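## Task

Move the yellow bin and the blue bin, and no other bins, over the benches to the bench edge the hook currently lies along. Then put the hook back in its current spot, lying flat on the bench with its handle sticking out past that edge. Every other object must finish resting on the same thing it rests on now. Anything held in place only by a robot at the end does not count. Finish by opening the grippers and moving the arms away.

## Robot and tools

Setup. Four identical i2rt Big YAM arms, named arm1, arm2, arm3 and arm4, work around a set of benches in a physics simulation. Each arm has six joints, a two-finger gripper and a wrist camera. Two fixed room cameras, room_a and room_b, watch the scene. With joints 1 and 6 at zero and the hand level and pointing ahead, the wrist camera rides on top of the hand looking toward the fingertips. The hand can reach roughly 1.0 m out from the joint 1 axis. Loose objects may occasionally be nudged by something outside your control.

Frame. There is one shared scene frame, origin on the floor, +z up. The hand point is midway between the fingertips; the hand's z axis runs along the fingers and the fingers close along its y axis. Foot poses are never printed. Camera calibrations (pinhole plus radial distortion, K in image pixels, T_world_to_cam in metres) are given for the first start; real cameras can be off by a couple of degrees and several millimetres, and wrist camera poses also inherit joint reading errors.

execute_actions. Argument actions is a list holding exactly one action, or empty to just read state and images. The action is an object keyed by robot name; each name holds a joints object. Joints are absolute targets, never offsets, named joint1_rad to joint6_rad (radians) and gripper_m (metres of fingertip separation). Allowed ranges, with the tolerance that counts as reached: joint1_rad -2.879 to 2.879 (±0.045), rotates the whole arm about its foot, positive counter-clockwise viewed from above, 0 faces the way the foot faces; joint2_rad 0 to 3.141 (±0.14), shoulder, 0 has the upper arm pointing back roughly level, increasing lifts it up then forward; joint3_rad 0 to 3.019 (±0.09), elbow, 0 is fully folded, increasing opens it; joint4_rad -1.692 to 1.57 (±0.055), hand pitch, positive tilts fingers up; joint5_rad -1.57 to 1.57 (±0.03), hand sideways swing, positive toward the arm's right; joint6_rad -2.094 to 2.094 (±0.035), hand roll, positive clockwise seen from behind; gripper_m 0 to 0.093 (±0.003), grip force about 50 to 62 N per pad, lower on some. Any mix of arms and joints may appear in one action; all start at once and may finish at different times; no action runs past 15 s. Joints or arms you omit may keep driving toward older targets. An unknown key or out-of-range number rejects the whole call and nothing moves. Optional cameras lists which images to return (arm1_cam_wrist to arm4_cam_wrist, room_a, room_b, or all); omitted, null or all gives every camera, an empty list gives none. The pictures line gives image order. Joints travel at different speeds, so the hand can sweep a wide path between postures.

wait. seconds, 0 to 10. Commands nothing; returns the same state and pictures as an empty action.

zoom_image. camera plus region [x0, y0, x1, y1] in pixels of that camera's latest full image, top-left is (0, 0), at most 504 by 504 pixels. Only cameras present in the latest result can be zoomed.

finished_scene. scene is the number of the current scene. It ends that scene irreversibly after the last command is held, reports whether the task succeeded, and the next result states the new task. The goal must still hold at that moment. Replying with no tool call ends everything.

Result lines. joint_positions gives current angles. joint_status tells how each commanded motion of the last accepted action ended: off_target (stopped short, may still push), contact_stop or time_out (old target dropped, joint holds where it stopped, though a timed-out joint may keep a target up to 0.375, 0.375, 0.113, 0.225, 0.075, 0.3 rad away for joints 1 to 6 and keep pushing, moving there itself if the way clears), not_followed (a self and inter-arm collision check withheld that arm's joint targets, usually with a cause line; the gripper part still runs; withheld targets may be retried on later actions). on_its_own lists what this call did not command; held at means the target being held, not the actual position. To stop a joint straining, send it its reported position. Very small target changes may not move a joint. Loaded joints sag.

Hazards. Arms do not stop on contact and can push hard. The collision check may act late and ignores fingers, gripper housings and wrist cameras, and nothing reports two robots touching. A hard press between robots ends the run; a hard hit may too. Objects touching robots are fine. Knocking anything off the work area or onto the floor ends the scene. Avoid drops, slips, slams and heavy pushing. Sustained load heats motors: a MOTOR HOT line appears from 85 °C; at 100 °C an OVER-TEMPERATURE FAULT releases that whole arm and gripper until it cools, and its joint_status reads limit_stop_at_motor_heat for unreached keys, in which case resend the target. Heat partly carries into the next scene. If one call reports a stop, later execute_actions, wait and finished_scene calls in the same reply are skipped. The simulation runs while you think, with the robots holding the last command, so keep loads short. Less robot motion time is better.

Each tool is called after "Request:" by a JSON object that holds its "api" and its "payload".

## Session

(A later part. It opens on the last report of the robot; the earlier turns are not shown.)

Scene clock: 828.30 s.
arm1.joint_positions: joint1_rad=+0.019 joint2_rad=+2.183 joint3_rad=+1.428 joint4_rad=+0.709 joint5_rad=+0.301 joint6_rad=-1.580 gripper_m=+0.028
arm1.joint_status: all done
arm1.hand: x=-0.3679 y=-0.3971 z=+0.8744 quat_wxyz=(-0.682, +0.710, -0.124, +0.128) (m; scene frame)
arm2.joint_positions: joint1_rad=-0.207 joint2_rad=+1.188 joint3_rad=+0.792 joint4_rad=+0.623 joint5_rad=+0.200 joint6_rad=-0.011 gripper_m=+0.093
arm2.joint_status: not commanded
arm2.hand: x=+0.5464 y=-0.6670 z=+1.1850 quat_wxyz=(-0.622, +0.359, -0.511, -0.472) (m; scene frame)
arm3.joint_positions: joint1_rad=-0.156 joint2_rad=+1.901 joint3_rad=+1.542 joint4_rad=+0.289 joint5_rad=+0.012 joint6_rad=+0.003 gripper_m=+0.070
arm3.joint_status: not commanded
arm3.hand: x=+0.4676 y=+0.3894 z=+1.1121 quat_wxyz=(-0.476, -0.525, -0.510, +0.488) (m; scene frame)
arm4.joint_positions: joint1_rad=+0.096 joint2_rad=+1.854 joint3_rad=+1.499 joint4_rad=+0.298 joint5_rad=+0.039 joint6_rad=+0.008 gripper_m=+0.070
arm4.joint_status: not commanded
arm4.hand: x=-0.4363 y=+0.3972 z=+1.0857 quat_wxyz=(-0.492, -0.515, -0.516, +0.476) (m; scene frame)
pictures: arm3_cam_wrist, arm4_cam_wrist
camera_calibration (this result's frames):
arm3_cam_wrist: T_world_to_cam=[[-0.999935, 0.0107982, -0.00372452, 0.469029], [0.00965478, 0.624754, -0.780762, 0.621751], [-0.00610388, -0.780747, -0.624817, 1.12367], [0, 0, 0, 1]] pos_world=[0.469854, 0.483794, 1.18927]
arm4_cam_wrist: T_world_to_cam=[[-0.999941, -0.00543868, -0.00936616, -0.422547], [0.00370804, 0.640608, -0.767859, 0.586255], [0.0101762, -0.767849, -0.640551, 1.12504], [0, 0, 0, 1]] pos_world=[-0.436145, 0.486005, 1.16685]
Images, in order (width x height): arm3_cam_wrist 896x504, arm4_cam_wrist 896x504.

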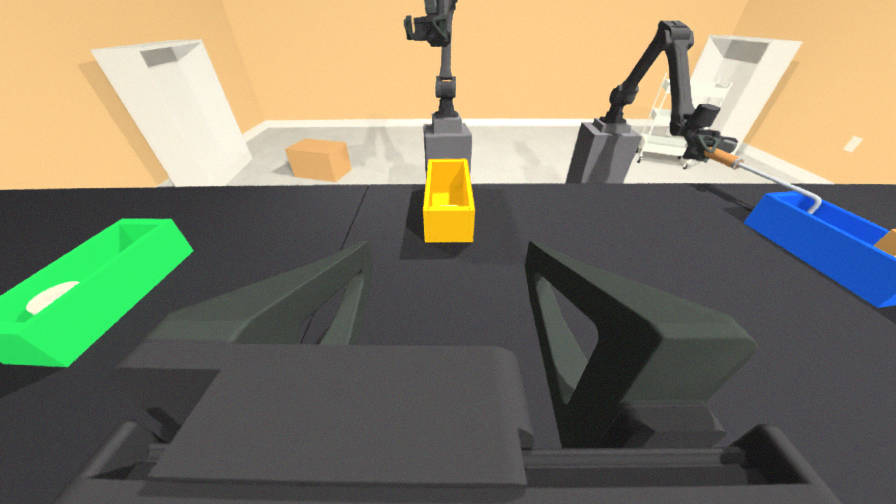

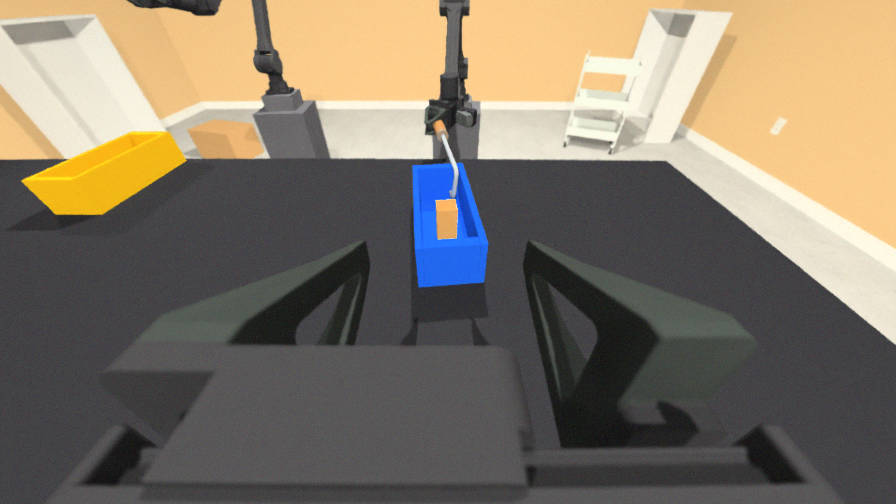

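Request:
{"api": "execute_actions", "payload": {"actions": [{"arm1":{"joints":{"joint2_rad":2.18,"joint3_rad":1.17,"joint4_rad":0.91,"joint5_rad":0.1}}}], "cameras": ["arm4_cam_wrist","arm3_cam_wrist"]}}

Scene clock: 833.43 s.
arm1.joint_positions: joint1_rad=+0.018 joint2_rad=+2.150 joint3_rad=+1.206 joint4_rad=+0.942 joint5_rad=+0.109 joint6_rad=-1.569 gripper_m=+0.028
arm1.joint_status: all done
arm1.hand: x=-0.4029 y=-0.4513 z=+0.8458 quat_wxyz=(-0.707, +0.702, -0.063, +0.056) (m; scene frame)
arm2.joint_positions: joint1_rad=-0.207 joint2_rad=+1.188 joint3_rad=+0.792 joint4_rad=+0.623 joint5_rad=+0.200 joint6_rad=-0.011 gripper_m=+0.093
arm2.joint_status: not commanded
arm2.hand: x=+0.5464 y=-0.6670 z=+1.1850 quat_wxyz=(-0.622, +0.359, -0.511, -0.472) (m; scene frame)
arm3.joint_positions: joint1_rad=-0.156 joint2_rad=+1.901 joint3_rad=+1.542 joint4_rad=+0.289 joint5_rad=+0.012 joint6_rad=+0.003 gripper_m=+0.070
arm3.joint_status: not commanded
arm3.hand: x=+0.4676 y=+0.3894 z=+1.1121 quat_wxyz=(-0.476, -0.525, -0.510, +0.488) (m; scene frame)
arm4.joint_positions: joint1_rad=+0.096 joint2_rad=+1.854 joint3_rad=+1.499 joint4_rad=+0.298 joint5_rad=+0.039 joint6_rad=+0.008 gripper_m=+0.070
arm4.joint_status: not commanded
arm4.hand: x=-0.4363 y=+0.3972 z=+1.0857 quat_wxyz=(-0.492, -0.515, -0.516, +0.476) (m; scene frame)
pictures: arm3_cam_wrist, arm4_cam_wrist
camera_calibration (this result's frames):
arm3_cam_wrist: T_world_to_cam=[[-0.999935, 0.0107982, -0.00372452, 0.469029], [0.00965478, 0.624754, -0.780762, 0.621751], [-0.00610388, -0.780747, -0.624817, 1.12367], [0, 0, 0, 1]] pos_world=[0.469854, 0.483794, 1.18927]
arm4_cam_wrist: T_world_to_cam=[[-0.999941, -0.00543868, -0.00936616, -0.422547], [0.00370804, 0.640608, -0.767859, 0.586255], [0.0101762, -0.767849, -0.640551, 1.12504], [0, 0, 0, 1]] pos_world=[-0.436145, 0.486005, 1.16685]
Images, in order (width x height): arm3_cam_wrist 896x504, arm4_cam_wrist 896x504.

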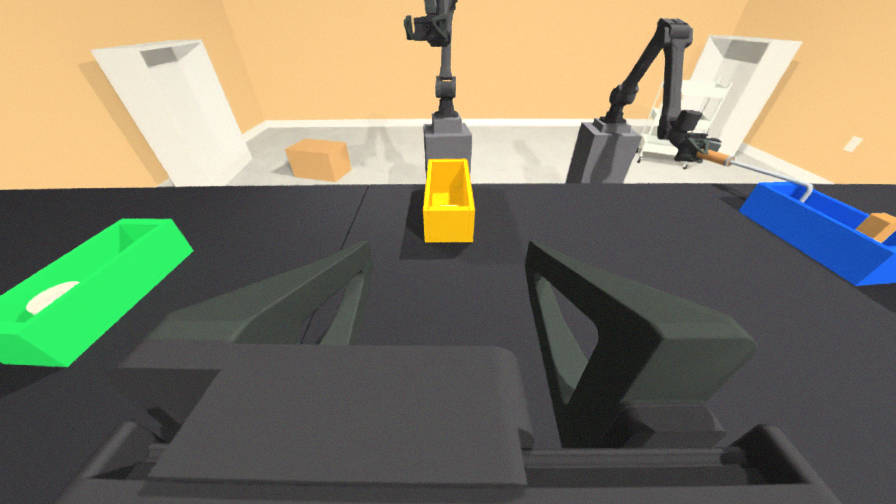

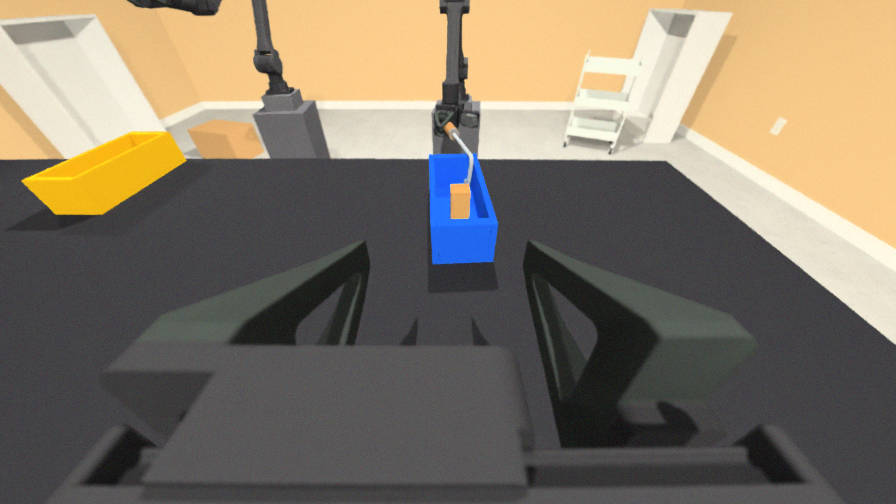

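Request:
{"api": "execute_actions", "payload": {"actions": [{"arm1":{"joints":{"joint2_rad":1.92,"joint3_rad":0.89,"joint4_rad":0.88,"joint5_rad":0.15}}}], "cameras": ["arm4_cam_wrist","arm3_cam_wrist","arm1_cam_wrist"]}}

Scene clock: 847.30 s.
arm1.joint_positions: joint1_rad=+0.018 joint2_rad=+1.908 joint3_rad=+0.910 joint4_rad=+0.912 joint5_rad=+0.149 joint6_rad=-1.585 gripper_m=+0.028
arm1.joint_status: all done
arm1.hand: x=-0.4014 y=-0.5452 z=+0.8678 quat_wxyz=(-0.675, +0.731, -0.069, +0.076) (m; scene frame)
arm2.joint_positions: joint1_rad=-0.207 joint2_rad=+1.188 joint3_rad=+0.792 joint4_rad=+0.623 joint5_rad=+0.200 joint6_rad=-0.011 gripper_m=+0.093
arm2.joint_status: not commanded
arm2.hand: x=+0.5464 y=-0.6670 z=+1.1850 quat_wxyz=(-0.622, +0.359, -0.511, -0.472) (m; scene frame)
arm3.joint_positions: joint1_rad=-0.156 joint2_rad=+1.901 joint3_rad=+1.542 joint4_rad=+0.289 joint5_rad=+0.012 joint6_rad=+0.003 gripper_m=+0.070
arm3.joint_status: not commanded
arm3.hand: x=+0.4676 y=+0.3894 z=+1.1121 quat_wxyz=(-0.476, -0.525, -0.510, +0.488) (m; scene frame)
arm4.joint_positions: joint1_rad=+0.096 joint2_rad=+1.854 joint3_rad=+1.499 joint4_rad=+0.298 joint5_rad=+0.039 joint6_rad=+0.008 gripper_m=+0.070
arm4.joint_status: not commanded
arm4.hand: x=-0.4363 y=+0.3972 z=+1.0857 quat_wxyz=(-0.492, -0.515, -0.516, +0.476) (m; scene frame)
pictures: arm1_cam_wrist, arm3_cam_wrist, arm4_cam_wrist
camera_calibration (this result's frames):
arm1_cam_wrist: T_world_to_cam=[[-0.00455838, 0.0947202, 0.995493, -0.816686], [0.675309, -0.733921, 0.0729241, -0.186728], [0.737521, 0.672598, -0.0606199, 0.841652], [0, 0, 0, 1]] pos_world=[-0.49836, -0.62578, 0.877644]
arm3_cam_wrist: T_world_to_cam=[[-0.999935, 0.0107982, -0.00372452, 0.469029], [0.00965478, 0.624754, -0.780762, 0.621751], [-0.00610388, -0.780747, -0.624817, 1.12367], [0, 0, 0, 1]] pos_world=[0.469854, 0.483794, 1.18927]
arm4_cam_wrist: T_world_to_cam=[[-0.999941, -0.00543868, -0.00936616, -0.422547], [0.00370804, 0.640608, -0.767859, 0.586255], [0.0101762, -0.767849, -0.640551, 1.12504], [0, 0, 0, 1]] pos_world=[-0.436145, 0.486005, 1.16685]
Images, in order (width x height): arm1_cam_wrist 896x504, arm3_cam_wrist 896x504, arm4_cam_wrist 896x504.

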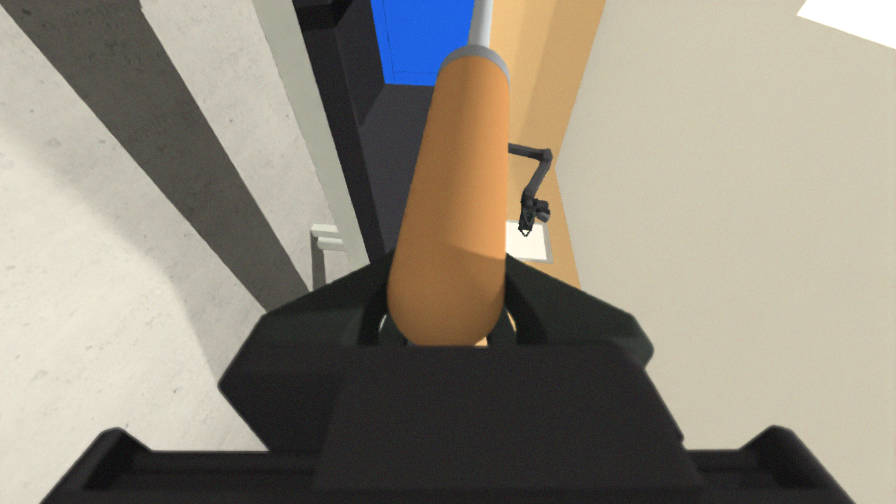

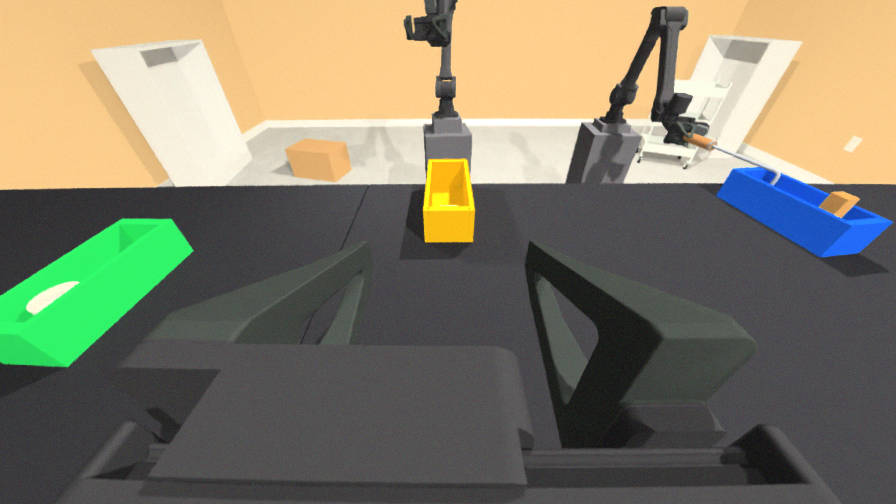

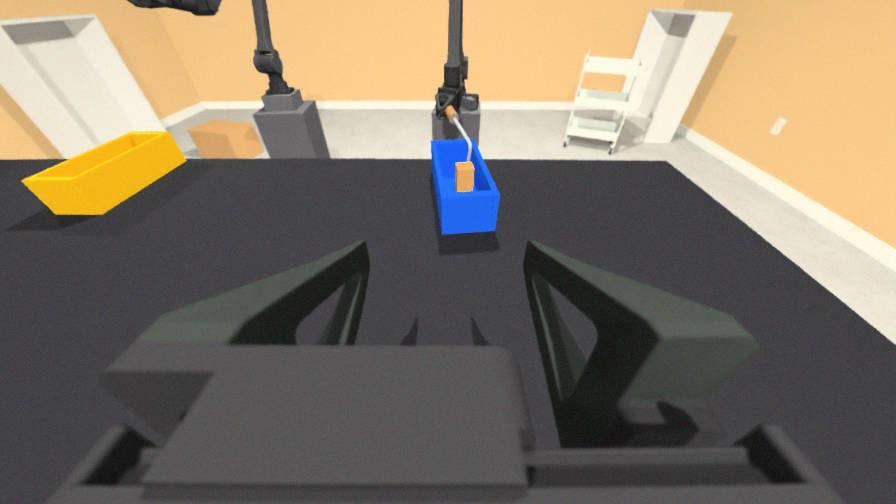

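Request:
{"api": "execute_actions", "payload": {"actions": [{"arm1":{"joints":{"joint2_rad":1.84,"joint3_rad":0.73,"joint4_rad":0.98}}}], "cameras": ["arm4_cam_wrist","arm3_cam_wrist","arm1_cam_wrist","room_b"]}}

Scene clock: 853.97 s.
arm1.joint_positions: joint1_rad=+0.018 joint2_rad=+1.828 joint3_rad=+0.753 joint4_rad=+0.989 joint5_rad=+0.149 joint6_rad=-1.587 gripper_m=+0.028
arm1.joint_status: all done
arm1.hand: x=-0.4044 y=-0.5980 z=+0.8662 quat_wxyz=(-0.674, +0.731, -0.069, +0.077) (m; scene frame)
arm2.joint_positions: joint1_rad=-0.207 joint2_rad=+1.188 joint3_rad=+0.792 joint4_rad=+0.623 joint5_rad=+0.200 joint6_rad=-0.011 gripper_m=+0.093
arm2.joint_status: not commanded
arm2.hand: x=+0.5464 y=-0.6670 z=+1.1850 quat_wxyz=(-0.622, +0.359, -0.511, -0.472) (m; scene frame)
arm3.joint_positions: joint1_rad=-0.156 joint2_rad=+1.901 joint3_rad=+1.542 joint4_rad=+0.289 joint5_rad=+0.012 joint6_rad=+0.003 gripper_m=+0.070
arm3.joint_status: not commanded
arm3.hand: x=+0.4676 y=+0.3894 z=+1.1121 quat_wxyz=(-0.476, -0.525, -0.510, +0.488) (m; scene frame)
arm4.joint_positions: joint1_rad=+0.096 joint2_rad=+1.854 joint3_rad=+1.499 joint4_rad=+0.298 joint5_rad=+0.039 joint6_rad=+0.008 gripper_m=+0.070
arm4.joint_status: not commanded
arm4.hand: x=-0.4363 y=+0.3972 z=+1.0857 quat_wxyz=(-0.492, -0.515, -0.516, +0.476) (m; scene frame)
pictures: arm1_cam_wrist, arm3_cam_wrist, arm4_cam_wrist, room_b
camera_calibration (this result's frames):
arm1_cam_wrist: T_world_to_cam=[[-0.00637436, 0.0958745, 0.995373, -0.810079], [0.675008, -0.733986, 0.0750204, -0.225278], [0.737783, 0.672363, -0.0600373, 0.878763], [0, 0, 0, 1]] pos_world=[-0.501435, -0.678533, 0.87599]
arm3_cam_wrist: T_world_to_cam=[[-0.999935, 0.0107982, -0.00372452, 0.469029], [0.00965478, 0.624754, -0.780762, 0.621751], [-0.00610388, -0.780747, -0.624817, 1.12367], [0, 0, 0, 1]] pos_world=[0.469854, 0.483794, 1.18927]
arm4_cam_wrist: T_world_to_cam=[[-0.999941, -0.00543868, -0.00936616, -0.422547], [0.00370804, 0.640608, -0.767859, 0.586255], [0.0101762, -0.767849, -0.640551, 1.12504], [0, 0, 0, 1]] pos_world=[-0.436145, 0.486005, 1.16685]
Images, in order (width x height): arm1_cam_wrist 896x504, arm3_cam_wrist 896x504, arm4_cam_wrist 896x504, room_b 896x504.

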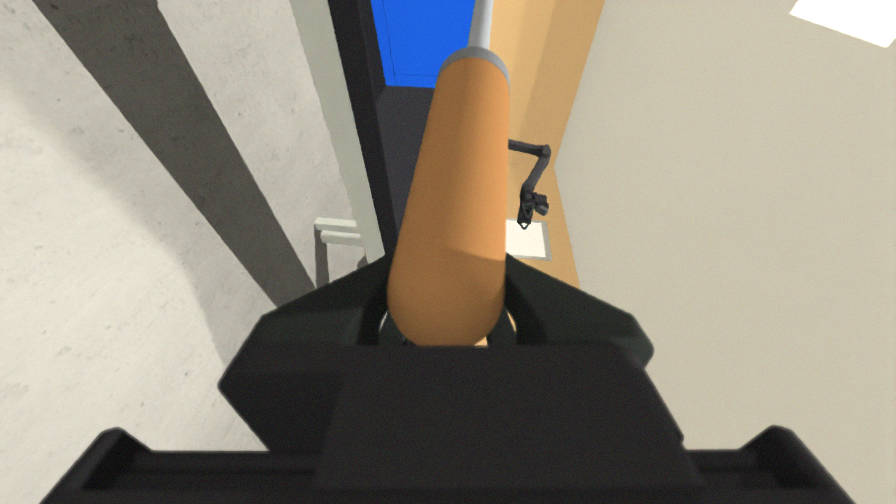

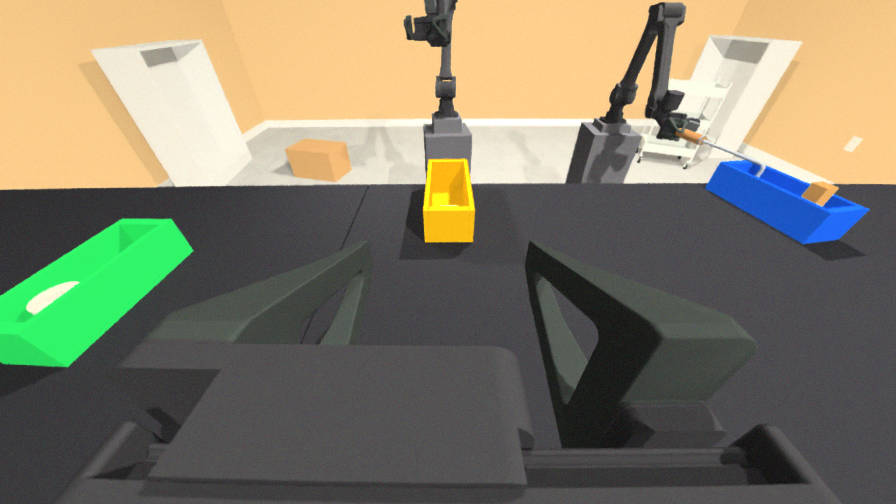

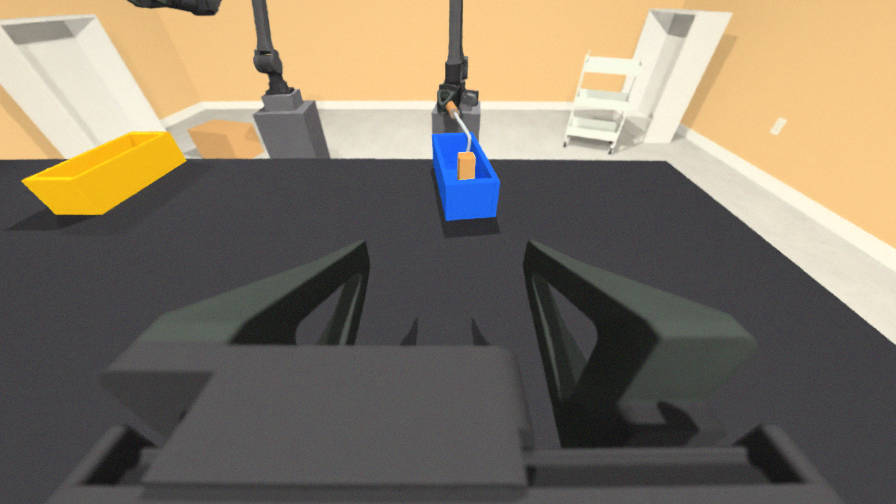

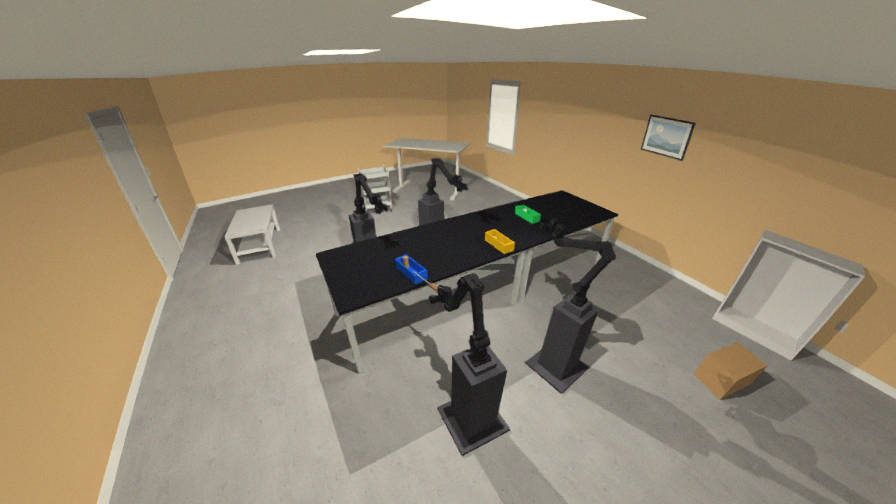

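Request:
{"api": "zoom_image", "payload": {"camera": "room_b", "region": [380, 215, 540, 305]}}

Request:
{"api": "zoom_image", "payload": {"camera": "arm3_cam_wrist", "region": [660, 120, 880, 250]}}

Region (380, 215, 540, 305) of room_b's 896x504 image, scaled by 3.150, with more detail than that image has; it fills the top 284 rows of this view, and the rest is white.

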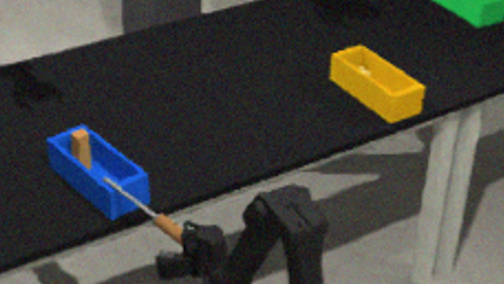

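Region (660, 120, 880, 250) of arm3_cam_wrist's 896x504 image, scaled by 2.291, with more detail than that image has; it fills the top 298 rows of this view, and the rest is white.

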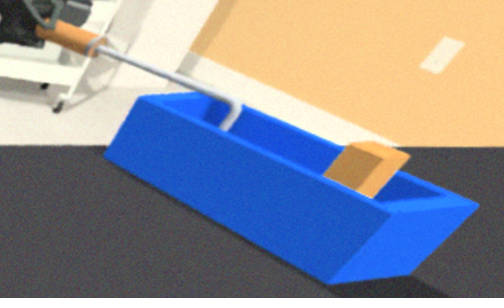

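Request:
{"api": "execute_actions", "payload": {"actions": [{"arm1":{"joints":{"joint2_rad":1.81,"joint3_rad":0.67,"joint4_rad":1.0}}}], "cameras": ["arm3_cam_wrist"]}}

Request:
{"api": "execute_actions", "payload": {"actions": [{"arm1":{"joints":{"joint2_rad":1.72,"joint3_rad":1.62,"joint4_rad":0.0}}}], "cameras": ["arm4_cam_wrist","arm3_cam_wrist","arm1_cam_wrist"]}}

Scene clock: 897.00 s.
arm1.joint_positions: joint1_rad=+0.018 joint2_rad=+1.798 joint3_rad=+0.695 joint4_rad=+1.013 joint5_rad=+0.149 joint6_rad=-1.587 gripper_m=+0.028
arm1.joint_status: all done
arm1.hand: x=-0.4056 y=-0.6180 z=+0.8652 quat_wxyz=(-0.673, +0.732, -0.069, +0.077) (m; scene frame)
arm2.joint_positions: joint1_rad=-0.207 joint2_rad=+1.188 joint3_rad=+0.792 joint4_rad=+0.623 joint5_rad=+0.200 joint6_rad=-0.011 gripper_m=+0.093
arm2.joint_status: not commanded
arm2.hand: x=+0.5464 y=-0.6670 z=+1.1850 quat_wxyz=(-0.622, +0.359, -0.511, -0.472) (m; scene frame)
arm3.joint_positions: joint1_rad=-0.156 joint2_rad=+1.901 joint3_rad=+1.542 joint4_rad=+0.289 joint5_rad=+0.012 joint6_rad=+0.003 gripper_m=+0.070
arm3.joint_status: not commanded
arm3.hand: x=+0.4676 y=+0.3894 z=+1.1121 quat_wxyz=(-0.476, -0.525, -0.510, +0.488) (m; scene frame)
arm4.joint_positions: joint1_rad=+0.096 joint2_rad=+1.854 joint3_rad=+1.499 joint4_rad=+0.298 joint5_rad=+0.039 joint6_rad=+0.008 gripper_m=+0.070
arm4.joint_status: not commanded
arm4.hand: x=-0.4363 y=+0.3972 z=+1.0857 quat_wxyz=(-0.492, -0.515, -0.516, +0.476) (m; scene frame)
pictures: arm3_cam_wrist
camera_calibration (this result's frames):
arm3_cam_wrist: T_world_to_cam=[[-0.999935, 0.0107982, -0.00372452, 0.469029], [0.00965478, 0.624754, -0.780762, 0.621751], [-0.00610388, -0.780747, -0.624817, 1.12367], [0, 0, 0, 1]] pos_world=[0.469854, 0.483794, 1.18927]
Images, in order (width x height): arm3_cam_wrist 896x504.

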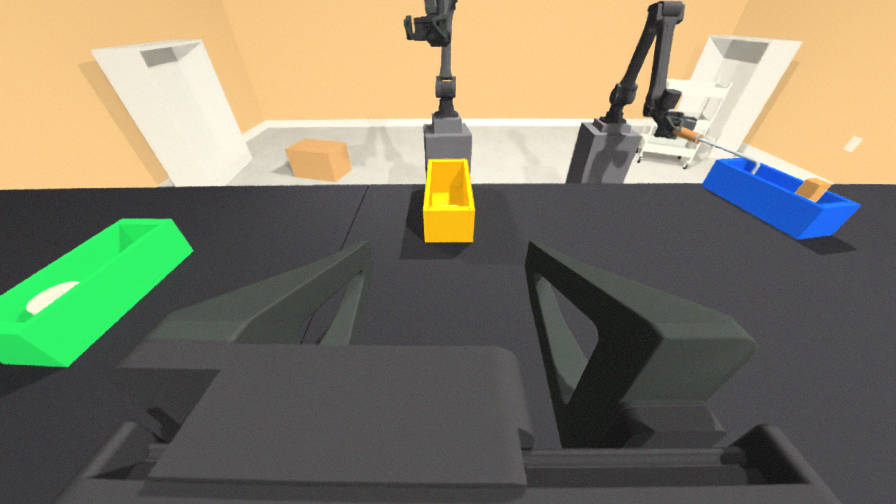

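Scene clock: 898.60 s.
arm1.joint_positions: joint1_rad=+0.018 joint2_rad=+1.743 joint3_rad=+1.545 joint4_rad=-0.013 joint5_rad=+0.150 joint6_rad=-1.647 gripper_m=+0.028
arm1.joint_status: all done
arm1.hand: x=-0.3933 y=-0.4421 z=+1.1109 quat_wxyz=(-0.625, +0.774, -0.043, +0.097) (m; scene frame)
arm2.joint_positions: joint1_rad=-0.207 joint2_rad=+1.188 joint3_rad=+0.792 joint4_rad=+0.623 joint5_rad=+0.200 joint6_rad=-0.011 gripper_m=+0.093
arm2.joint_status: not commanded
arm2.hand: x=+0.5464 y=-0.6670 z=+1.1850 quat_wxyz=(-0.622, +0.359, -0.511, -0.472) (m; scene frame)
arm3.joint_positions: joint1_rad=-0.156 joint2_rad=+1.901 joint3_rad=+1.542 joint4_rad=+0.289 joint5_rad=+0.012 joint6_rad=+0.003 gripper_m=+0.070
arm3.joint_status: not commanded
arm3.hand: x=+0.4676 y=+0.3894 z=+1.1121 quat_wxyz=(-0.476, -0.525, -0.510, +0.488) (m; scene frame)
arm4.joint_positions: joint1_rad=+0.096 joint2_rad=+1.854 joint3_rad=+1.499 joint4_rad=+0.298 joint5_rad=+0.039 joint6_rad=+0.008 gripper_m=+0.070
arm4.joint_status: not commanded
arm4.hand: x=-0.4363 y=+0.3972 z=+1.0857 quat_wxyz=(-0.492, -0.515, -0.516, +0.476) (m; scene frame)
pictures: arm1_cam_wrist, arm3_cam_wrist, arm4_cam_wrist
camera_calibration (this result's frames):
arm1_cam_wrist: T_world_to_cam=[[-0.0583102, 0.230024, 0.971437, -1.00303], [0.674306, -0.708484, 0.208235, -0.273777], [0.736146, 0.667188, -0.113795, 0.837225], [0, 0, 0, 1]] pos_world=[-0.490197, -0.521832, 1.12666]
arm3_cam_wrist: T_world_to_cam=[[-0.999935, 0.0107982, -0.00372452, 0.469029], [0.00965478, 0.624754, -0.780762, 0.621751], [-0.00610388, -0.780747, -0.624817, 1.12367], [0, 0, 0, 1]] pos_world=[0.469854, 0.483794, 1.18927]
arm4_cam_wrist: T_world_to_cam=[[-0.999941, -0.00543868, -0.00936616, -0.422547], [0.00370804, 0.640608, -0.767859, 0.586255], [0.0101762, -0.767849, -0.640551, 1.12504], [0, 0, 0, 1]] pos_world=[-0.436145, 0.486005, 1.16685]
Images, in order (width x height): arm1_cam_wrist 896x504, arm3_cam_wrist 896x504, arm4_cam_wrist 896x504.

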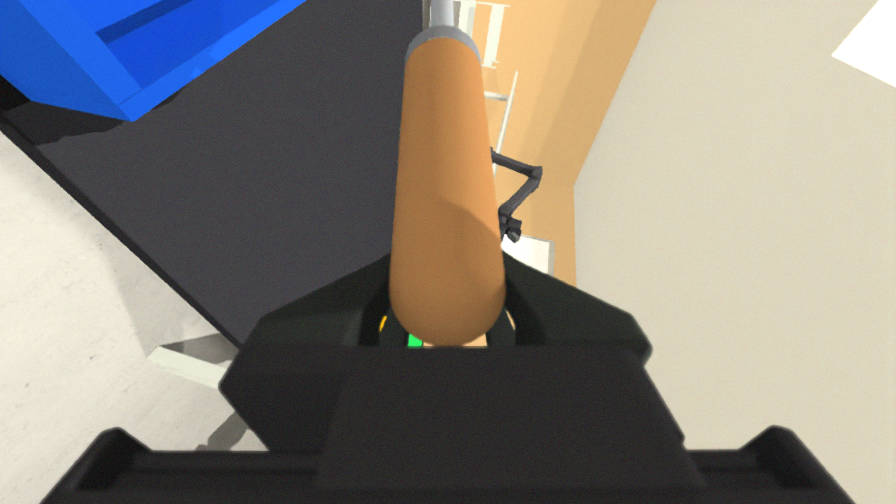

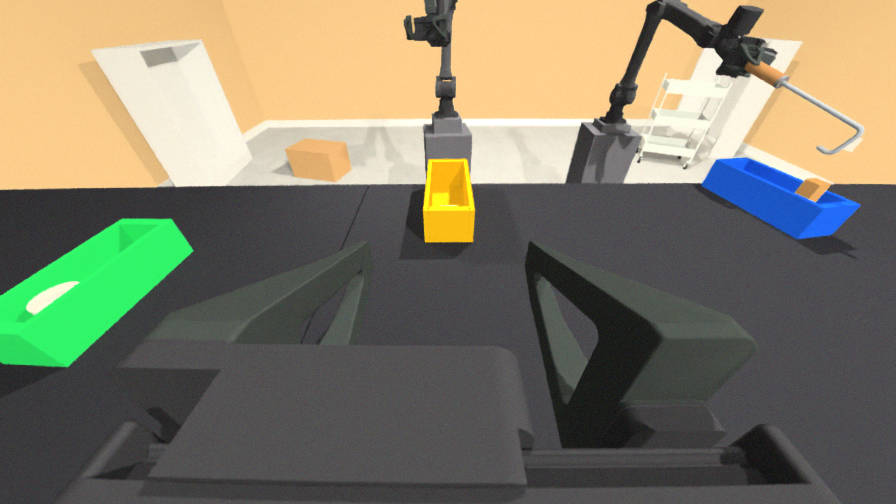

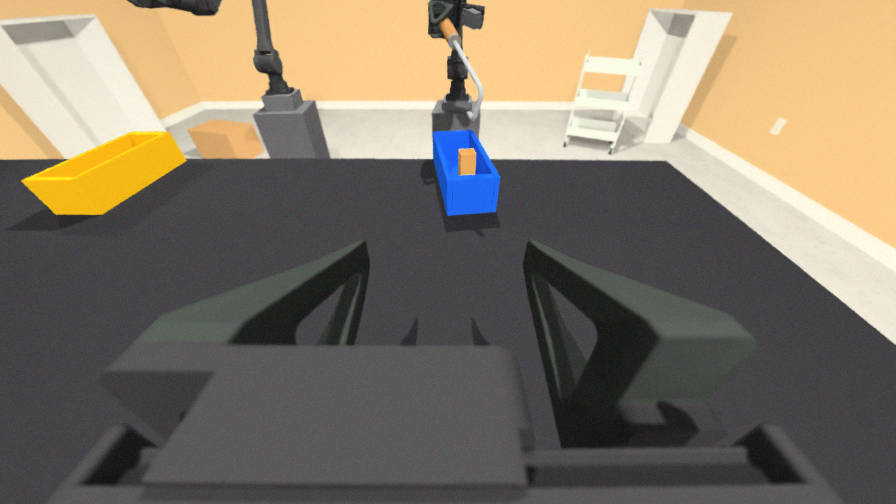

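Request:
{"api": "execute_actions", "payload": {"actions": [{"arm1":{"joints":{"joint1_rad":-0.65,"joint2_rad":2.50,"joint3_rad":2.44,"joint4_rad":0.02,"joint5_rad":-0.72}}}], "cameras": ["arm4_cam_wrist","arm3_cam_wrist","arm1_cam_wrist"]}}

Scene clock: 907.57 s.
arm1.joint_positions: joint1_rad=-0.654 joint2_rad=+2.532 joint3_rad=+2.364 joint4_rad=-0.011 joint5_rad=-0.715 joint6_rad=-1.643 gripper_m=+0.028
arm1.joint_status: all done
arm1.hand: x=+0.0839 y=-0.4234 z=+0.9330 quat_wxyz=(-0.661, +0.750, -0.023, -0.016) (m; scene frame)
arm2.joint_positions: joint1_rad=-0.207 joint2_rad=+1.188 joint3_rad=+0.792 joint4_rad=+0.623 joint5_rad=+0.200 joint6_rad=-0.011 gripper_m=+0.093
arm2.joint_status: not commanded
arm2.hand: x=+0.5464 y=-0.6670 z=+1.1850 quat_wxyz=(-0.622, +0.359, -0.511, -0.472) (m; scene frame)
arm3.joint_positions: joint1_rad=-0.156 joint2_rad=+1.901 joint3_rad=+1.542 joint4_rad=+0.289 joint5_rad=+0.012 joint6_rad=+0.003 gripper_m=+0.070
arm3.joint_status: not commanded
arm3.hand: x=+0.4676 y=+0.3894 z=+1.1121 quat_wxyz=(-0.476, -0.525, -0.510, +0.488) (m; scene frame)
arm4.joint_positions: joint1_rad=+0.096 joint2_rad=+1.854 joint3_rad=+1.499 joint4_rad=+0.298 joint5_rad=+0.039 joint6_rad=+0.008 gripper_m=+0.070
arm4.joint_status: not commanded
arm4.hand: x=-0.4363 y=+0.3972 z=+1.0857 quat_wxyz=(-0.492, -0.515, -0.516, +0.476) (m; scene frame)
pictures: arm1_cam_wrist, arm3_cam_wrist, arm4_cam_wrist
camera_calibration (this result's frames):
arm1_cam_wrist: T_world_to_cam=[[0.0489031, 0.139127, 0.989066, -0.870596], [0.807893, -0.587778, 0.0427344, -0.350867], [0.587297, 0.79697, -0.141144, 0.54617], [0, 0, 0, 1]] pos_world=[0.00527448, -0.52039, 0.95316]
arm3_cam_wrist: T_world_to_cam=[[-0.999935, 0.0107982, -0.00372452, 0.469029], [0.00965478, 0.624754, -0.780762, 0.621751], [-0.00610388, -0.780747, -0.624817, 1.12367], [0, 0, 0, 1]] pos_world=[0.469854, 0.483794, 1.18927]
arm4_cam_wrist: T_world_to_cam=[[-0.999941, -0.00543868, -0.00936616, -0.422547], [0.00370804, 0.640608, -0.767859, 0.586255], [0.0101762, -0.767849, -0.640551, 1.12504], [0, 0, 0, 1]] pos_world=[-0.436145, 0.486005, 1.16685]
Images, in order (width x height): arm1_cam_wrist 896x504, arm3_cam_wrist 896x504, arm4_cam_wrist 896x504.

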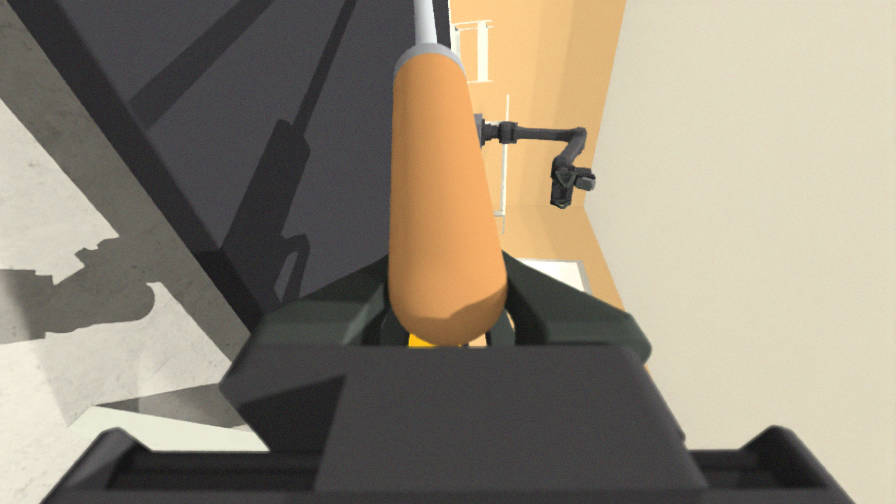

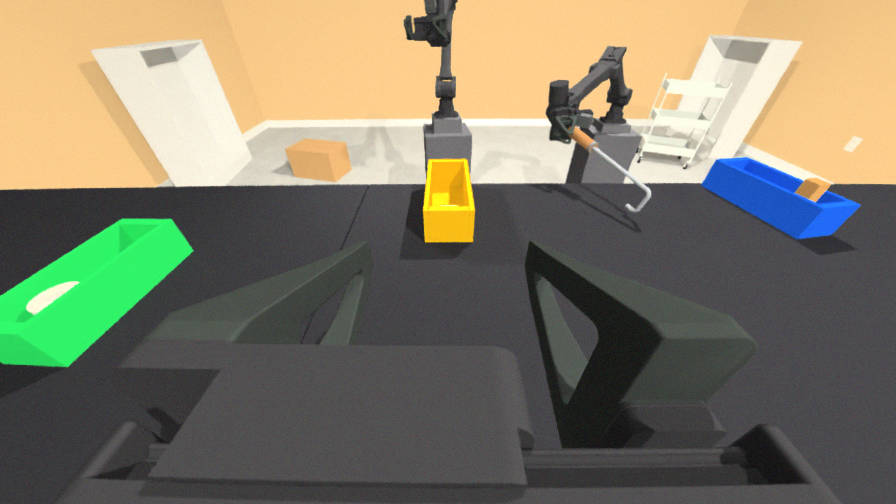

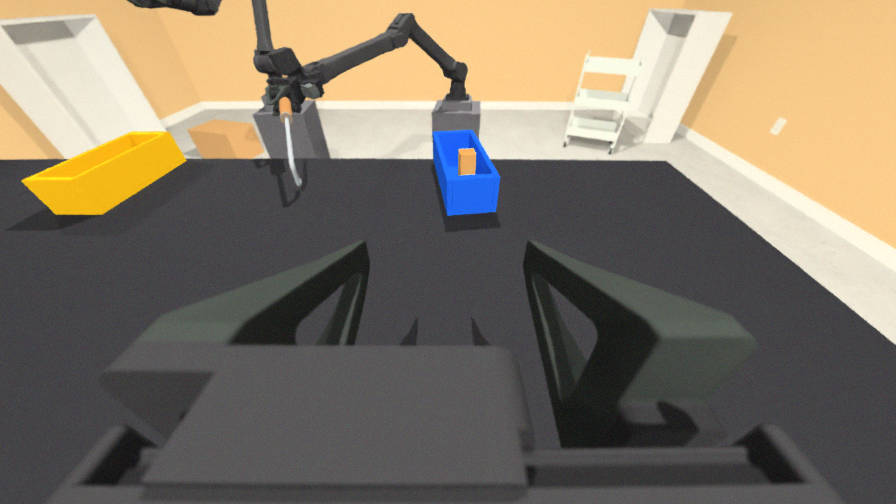

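Request:
{"api": "execute_actions", "payload": {"actions": [{"arm1":{"joints":{"joint2_rad":2.69,"joint3_rad":2.53,"joint4_rad":0.30,"joint6_rad":0.0}}}], "cameras": ["arm4_cam_wrist","arm3_cam_wrist","arm1_cam_wrist"]}}

Scene clock: 916.13 s.
arm1.joint_positions: joint1_rad=-0.654 joint2_rad=+2.703 joint3_rad=+2.477 joint4_rad=+0.280 joint5_rad=-0.718 joint6_rad=-0.008 gripper_m=+0.001
arm1.joint_status: all done
arm1.on_its_own: gripper_m moved -0.027 to your old target +0.000
arm1.hand: x=+0.0970 y=-0.4075 z=+0.8967 quat_wxyz=(-0.524, +0.494, -0.482, -0.500) (m; scene frame)
arm2.joint_positions: joint1_rad=-0.207 joint2_rad=+1.188 joint3_rad=+0.792 joint4_rad=+0.623 joint5_rad=+0.200 joint6_rad=-0.011 gripper_m=+0.093
arm2.joint_status: not commanded
arm2.hand: x=+0.5464 y=-0.6670 z=+1.1850 quat_wxyz=(-0.622, +0.359, -0.511, -0.472) (m; scene frame)
arm3.joint_positions: joint1_rad=-0.156 joint2_rad=+1.901 joint3_rad=+1.542 joint4_rad=+0.289 joint5_rad=+0.012 joint6_rad=+0.003 gripper_m=+0.070
arm3.joint_status: not commanded
arm3.hand: x=+0.4676 y=+0.3894 z=+1.1121 quat_wxyz=(-0.476, -0.525, -0.510, +0.488) (m; scene frame)
arm4.joint_positions: joint1_rad=+0.096 joint2_rad=+1.854 joint3_rad=+1.499 joint4_rad=+0.298 joint5_rad=+0.039 joint6_rad=+0.008 gripper_m=+0.070
arm4.joint_status: not commanded
arm4.hand: x=-0.4363 y=+0.3972 z=+1.0857 quat_wxyz=(-0.492, -0.515, -0.516, +0.476) (m; scene frame)
pictures: arm1_cam_wrist, arm3_cam_wrist, arm4_cam_wrist
camera_calibration (this result's frames):
arm1_cam_wrist: T_world_to_cam=[[0.999081, -0.000611157, 0.0428573, -0.138161], [0.0356508, -0.543223, -0.838831, 0.532938], [0.0237937, 0.839588, -0.542702, 0.952737], [0, 0, 0, 1]] pos_world=[0.0963655, -0.510488, 0.970018]
arm3_cam_wrist: T_world_to_cam=[[-0.999935, 0.0107982, -0.00372452, 0.469029], [0.00965478, 0.624754, -0.780762, 0.621751], [-0.00610388, -0.780747, -0.624817, 1.12367], [0, 0, 0, 1]] pos_world=[0.469854, 0.483794, 1.18927]
arm4_cam_wrist: T_world_to_cam=[[-0.999941, -0.00543868, -0.00936616, -0.422547], [0.00370804, 0.640608, -0.767859, 0.586255], [0.0101762, -0.767849, -0.640551, 1.12504], [0, 0, 0, 1]] pos_world=[-0.436145, 0.486005, 1.16685]
Images, in order (width x height): arm1_cam_wrist 896x504, arm3_cam_wrist 896x504, arm4_cam_wrist 896x504.

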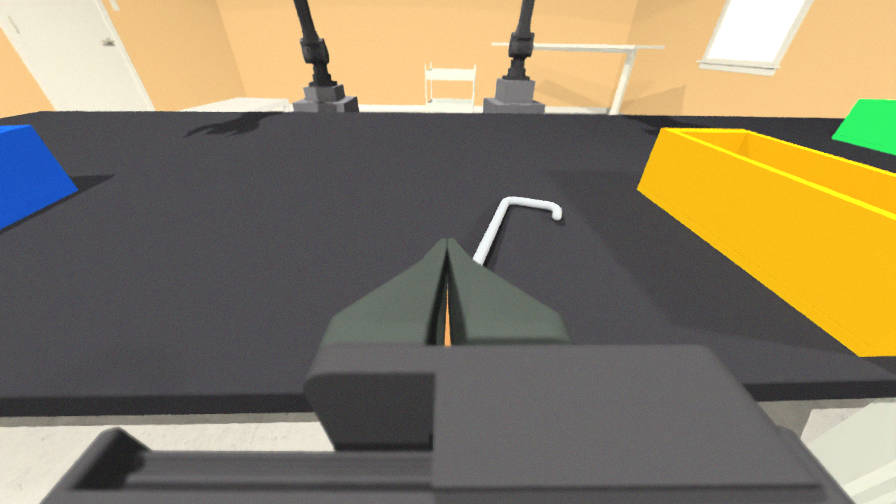

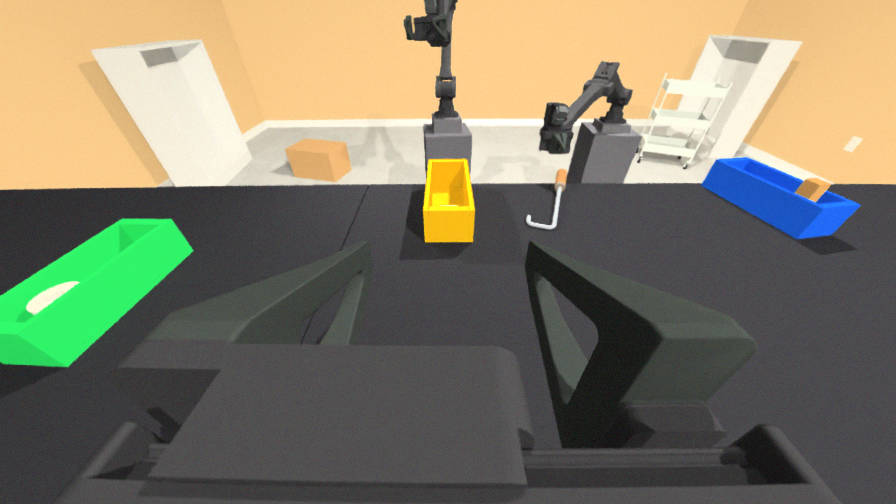

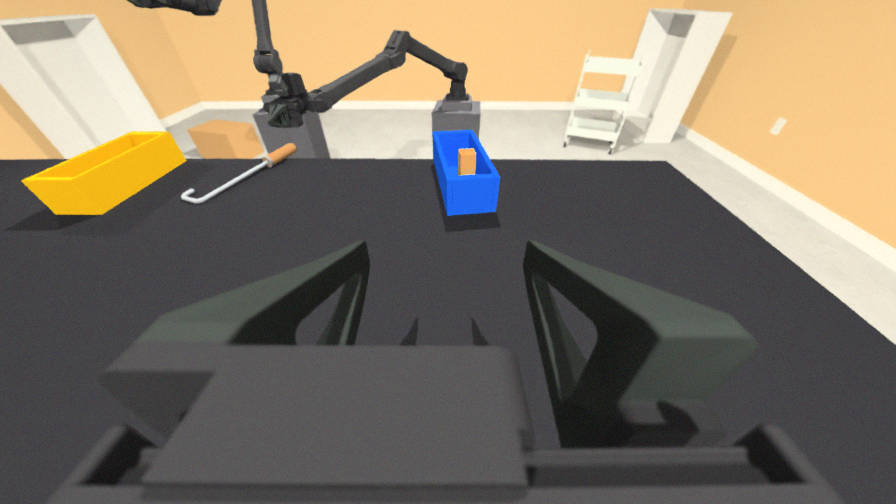

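Request:
{"api": "execute_actions", "payload": {"actions": [{"arm1":{"joints":{"joint1_rad":-0.565,"joint2_rad":2.73,"joint4_rad":0.27,"joint5_rad":-0.284,"gripper_m":0.093}}}], "cameras": ["arm1_cam_wrist","arm3_cam_wrist"]}}

Scene clock: 938.60 s.
arm1.joint_positions: joint1_rad=-0.561 joint2_rad=+2.703 joint3_rad=+2.477 joint4_rad=+0.280 joint5_rad=-0.287 joint6_rad=-0.007 gripper_m=+0.093
arm1.joint_status: all done
arm1.hand: x=+0.0937 y=-0.3688 z=+0.8989 quat_wxyz=(-0.599, +0.397, -0.561, -0.412) (m; scene frame)
arm2.joint_positions: joint1_rad=-0.207 joint2_rad=+1.188 joint3_rad=+0.792 joint4_rad=+0.623 joint5_rad=+0.200 joint6_rad=-0.011 gripper_m=+0.093
arm2.joint_status: not commanded
arm2.hand: x=+0.5464 y=-0.6670 z=+1.1850 quat_wxyz=(-0.622, +0.359, -0.511, -0.472) (m; scene frame)
arm3.joint_positions: joint1_rad=-0.156 joint2_rad=+1.901 joint3_rad=+1.542 joint4_rad=+0.289 joint5_rad=+0.012 joint6_rad=+0.003 gripper_m=+0.070
arm3.joint_status: not commanded
arm3.hand: x=+0.4676 y=+0.3894 z=+1.1121 quat_wxyz=(-0.476, -0.525, -0.510, +0.488) (m; scene frame)
arm4.joint_positions: joint1_rad=+0.096 joint2_rad=+1.854 joint3_rad=+1.499 joint4_rad=+0.298 joint5_rad=+0.039 joint6_rad=+0.008 gripper_m=+0.070
arm4.joint_status: not commanded
arm4.hand: x=-0.4363 y=+0.3972 z=+1.0857 quat_wxyz=(-0.492, -0.515, -0.516, +0.476) (m; scene frame)
pictures: arm1_cam_wrist, arm3_cam_wrist
camera_calibration (this result's frames):
arm1_cam_wrist: T_world_to_cam=[[0.94282, -0.332743, 0.0192876, -0.23106], [-0.163079, -0.511003, -0.843967, 0.59108], [0.29068, 0.792564, -0.536047, 0.873233], [0, 0, 0, 1]] pos_world=[0.0604096, -0.466934, 0.971403]
arm3_cam_wrist: T_world_to_cam=[[-0.999935, 0.0107982, -0.00372452, 0.469029], [0.00965478, 0.624754, -0.780762, 0.621751], [-0.00610388, -0.780747, -0.624817, 1.12367], [0, 0, 0, 1]] pos_world=[0.469854, 0.483794, 1.18927]
Images, in order (width x height): arm1_cam_wrist 896x504, arm3_cam_wrist 896x504.

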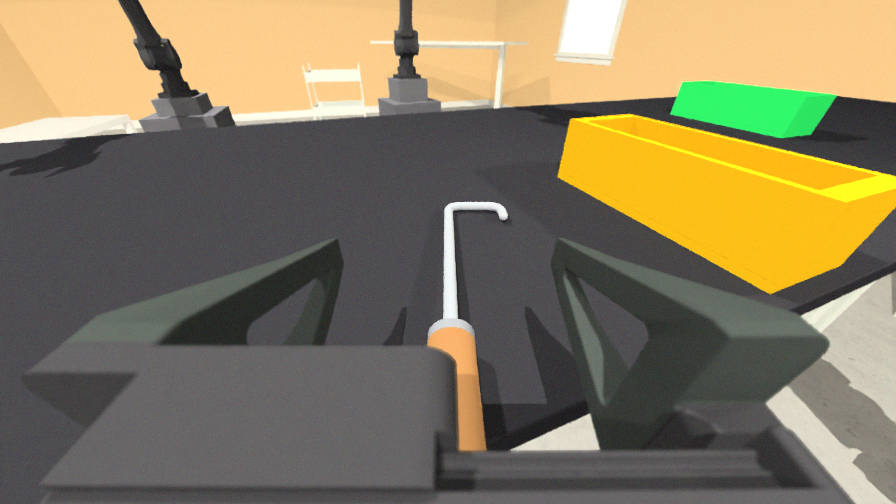

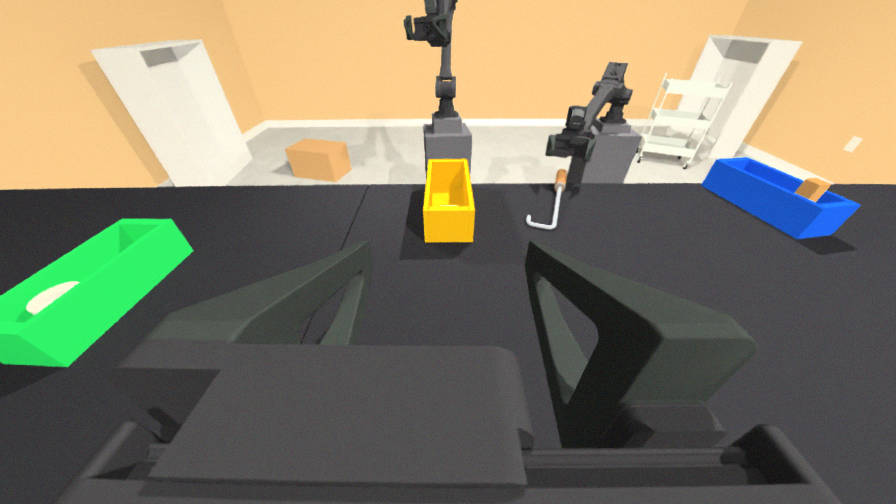

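Request:
{"api": "execute_actions", "payload": {"actions": [{"arm1":{"joints":{"joint2_rad":2.835,"joint4_rad":0.36}}}], "cameras": ["arm1_cam_wrist","arm3_cam_wrist"]}}

Scene clock: 944.70 s.
arm1.joint_positions: joint1_rad=-0.565 joint2_rad=+2.786 joint3_rad=+2.495 joint4_rad=+0.355 joint5_rad=-0.284 joint6_rad=-0.008 gripper_m=+0.093
arm1.joint_status: all done
arm1.hand: x=+0.0969 y=-0.3701 z=+0.8461 quat_wxyz=(-0.603, +0.394, -0.558, -0.412) (m; scene frame)
arm2.joint_positions: joint1_rad=-0.207 joint2_rad=+1.188 joint3_rad=+0.792 joint4_rad=+0.623 joint5_rad=+0.200 joint6_rad=-0.011 gripper_m=+0.093
arm2.joint_status: not commanded
arm2.hand: x=+0.5464 y=-0.6670 z=+1.1850 quat_wxyz=(-0.622, +0.359, -0.511, -0.472) (m; scene frame)
arm3.joint_positions: joint1_rad=-0.156 joint2_rad=+1.901 joint3_rad=+1.542 joint4_rad=+0.289 joint5_rad=+0.012 joint6_rad=+0.003 gripper_m=+0.070
arm3.joint_status: not commanded
arm3.hand: x=+0.4676 y=+0.3894 z=+1.1121 quat_wxyz=(-0.476, -0.525, -0.510, +0.488) (m; scene frame)
arm4.joint_positions: joint1_rad=+0.096 joint2_rad=+1.854 joint3_rad=+1.499 joint4_rad=+0.298 joint5_rad=+0.039 joint6_rad=+0.008 gripper_m=+0.070
arm4.joint_status: not commanded
arm4.hand: x=-0.4363 y=+0.3972 z=+1.0857 quat_wxyz=(-0.492, -0.515, -0.516, +0.476) (m; scene frame)
pictures: arm1_cam_wrist, arm3_cam_wrist
camera_calibration (this result's frames):
arm1_cam_wrist: T_world_to_cam=[[0.940713, -0.338438, 0.0227951, -0.238265], [-0.160575, -0.50351, -0.848937, 0.553104], [0.29879, 0.794945, -0.528002, 0.838281], [0, 0, 0, 1]] pos_world=[0.0624838, -0.468532, 0.917596]
arm3_cam_wrist: T_world_to_cam=[[-0.999935, 0.0107982, -0.00372452, 0.469029], [0.00965478, 0.624754, -0.780762, 0.621751], [-0.00610388, -0.780747, -0.624817, 1.12367], [0, 0, 0, 1]] pos_world=[0.469854, 0.483794, 1.18927]
Images, in order (width x height): arm1_cam_wrist 896x504, arm3_cam_wrist 896x504.

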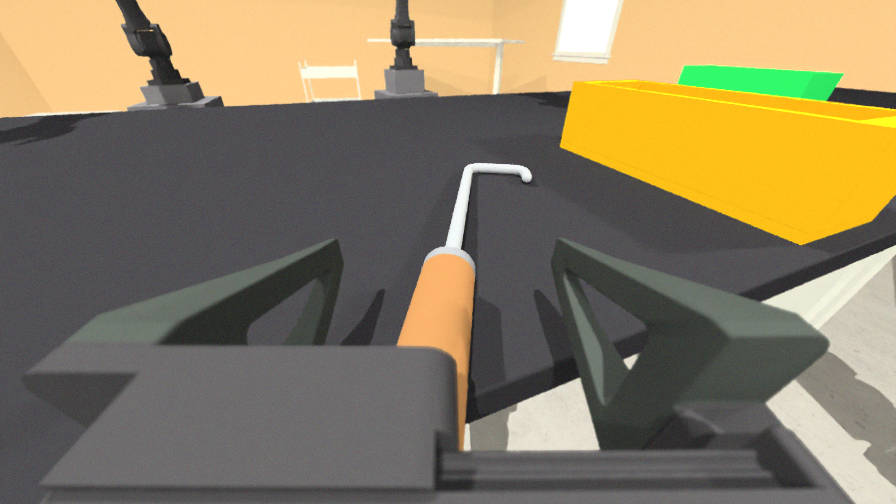

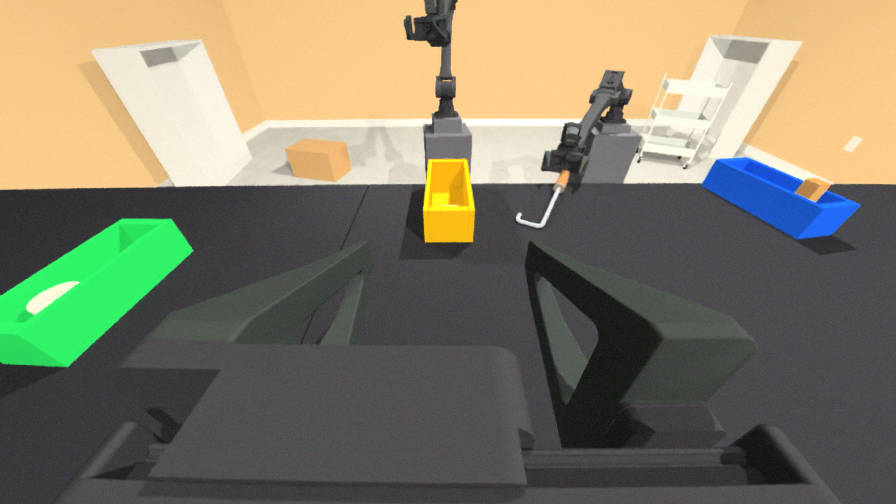

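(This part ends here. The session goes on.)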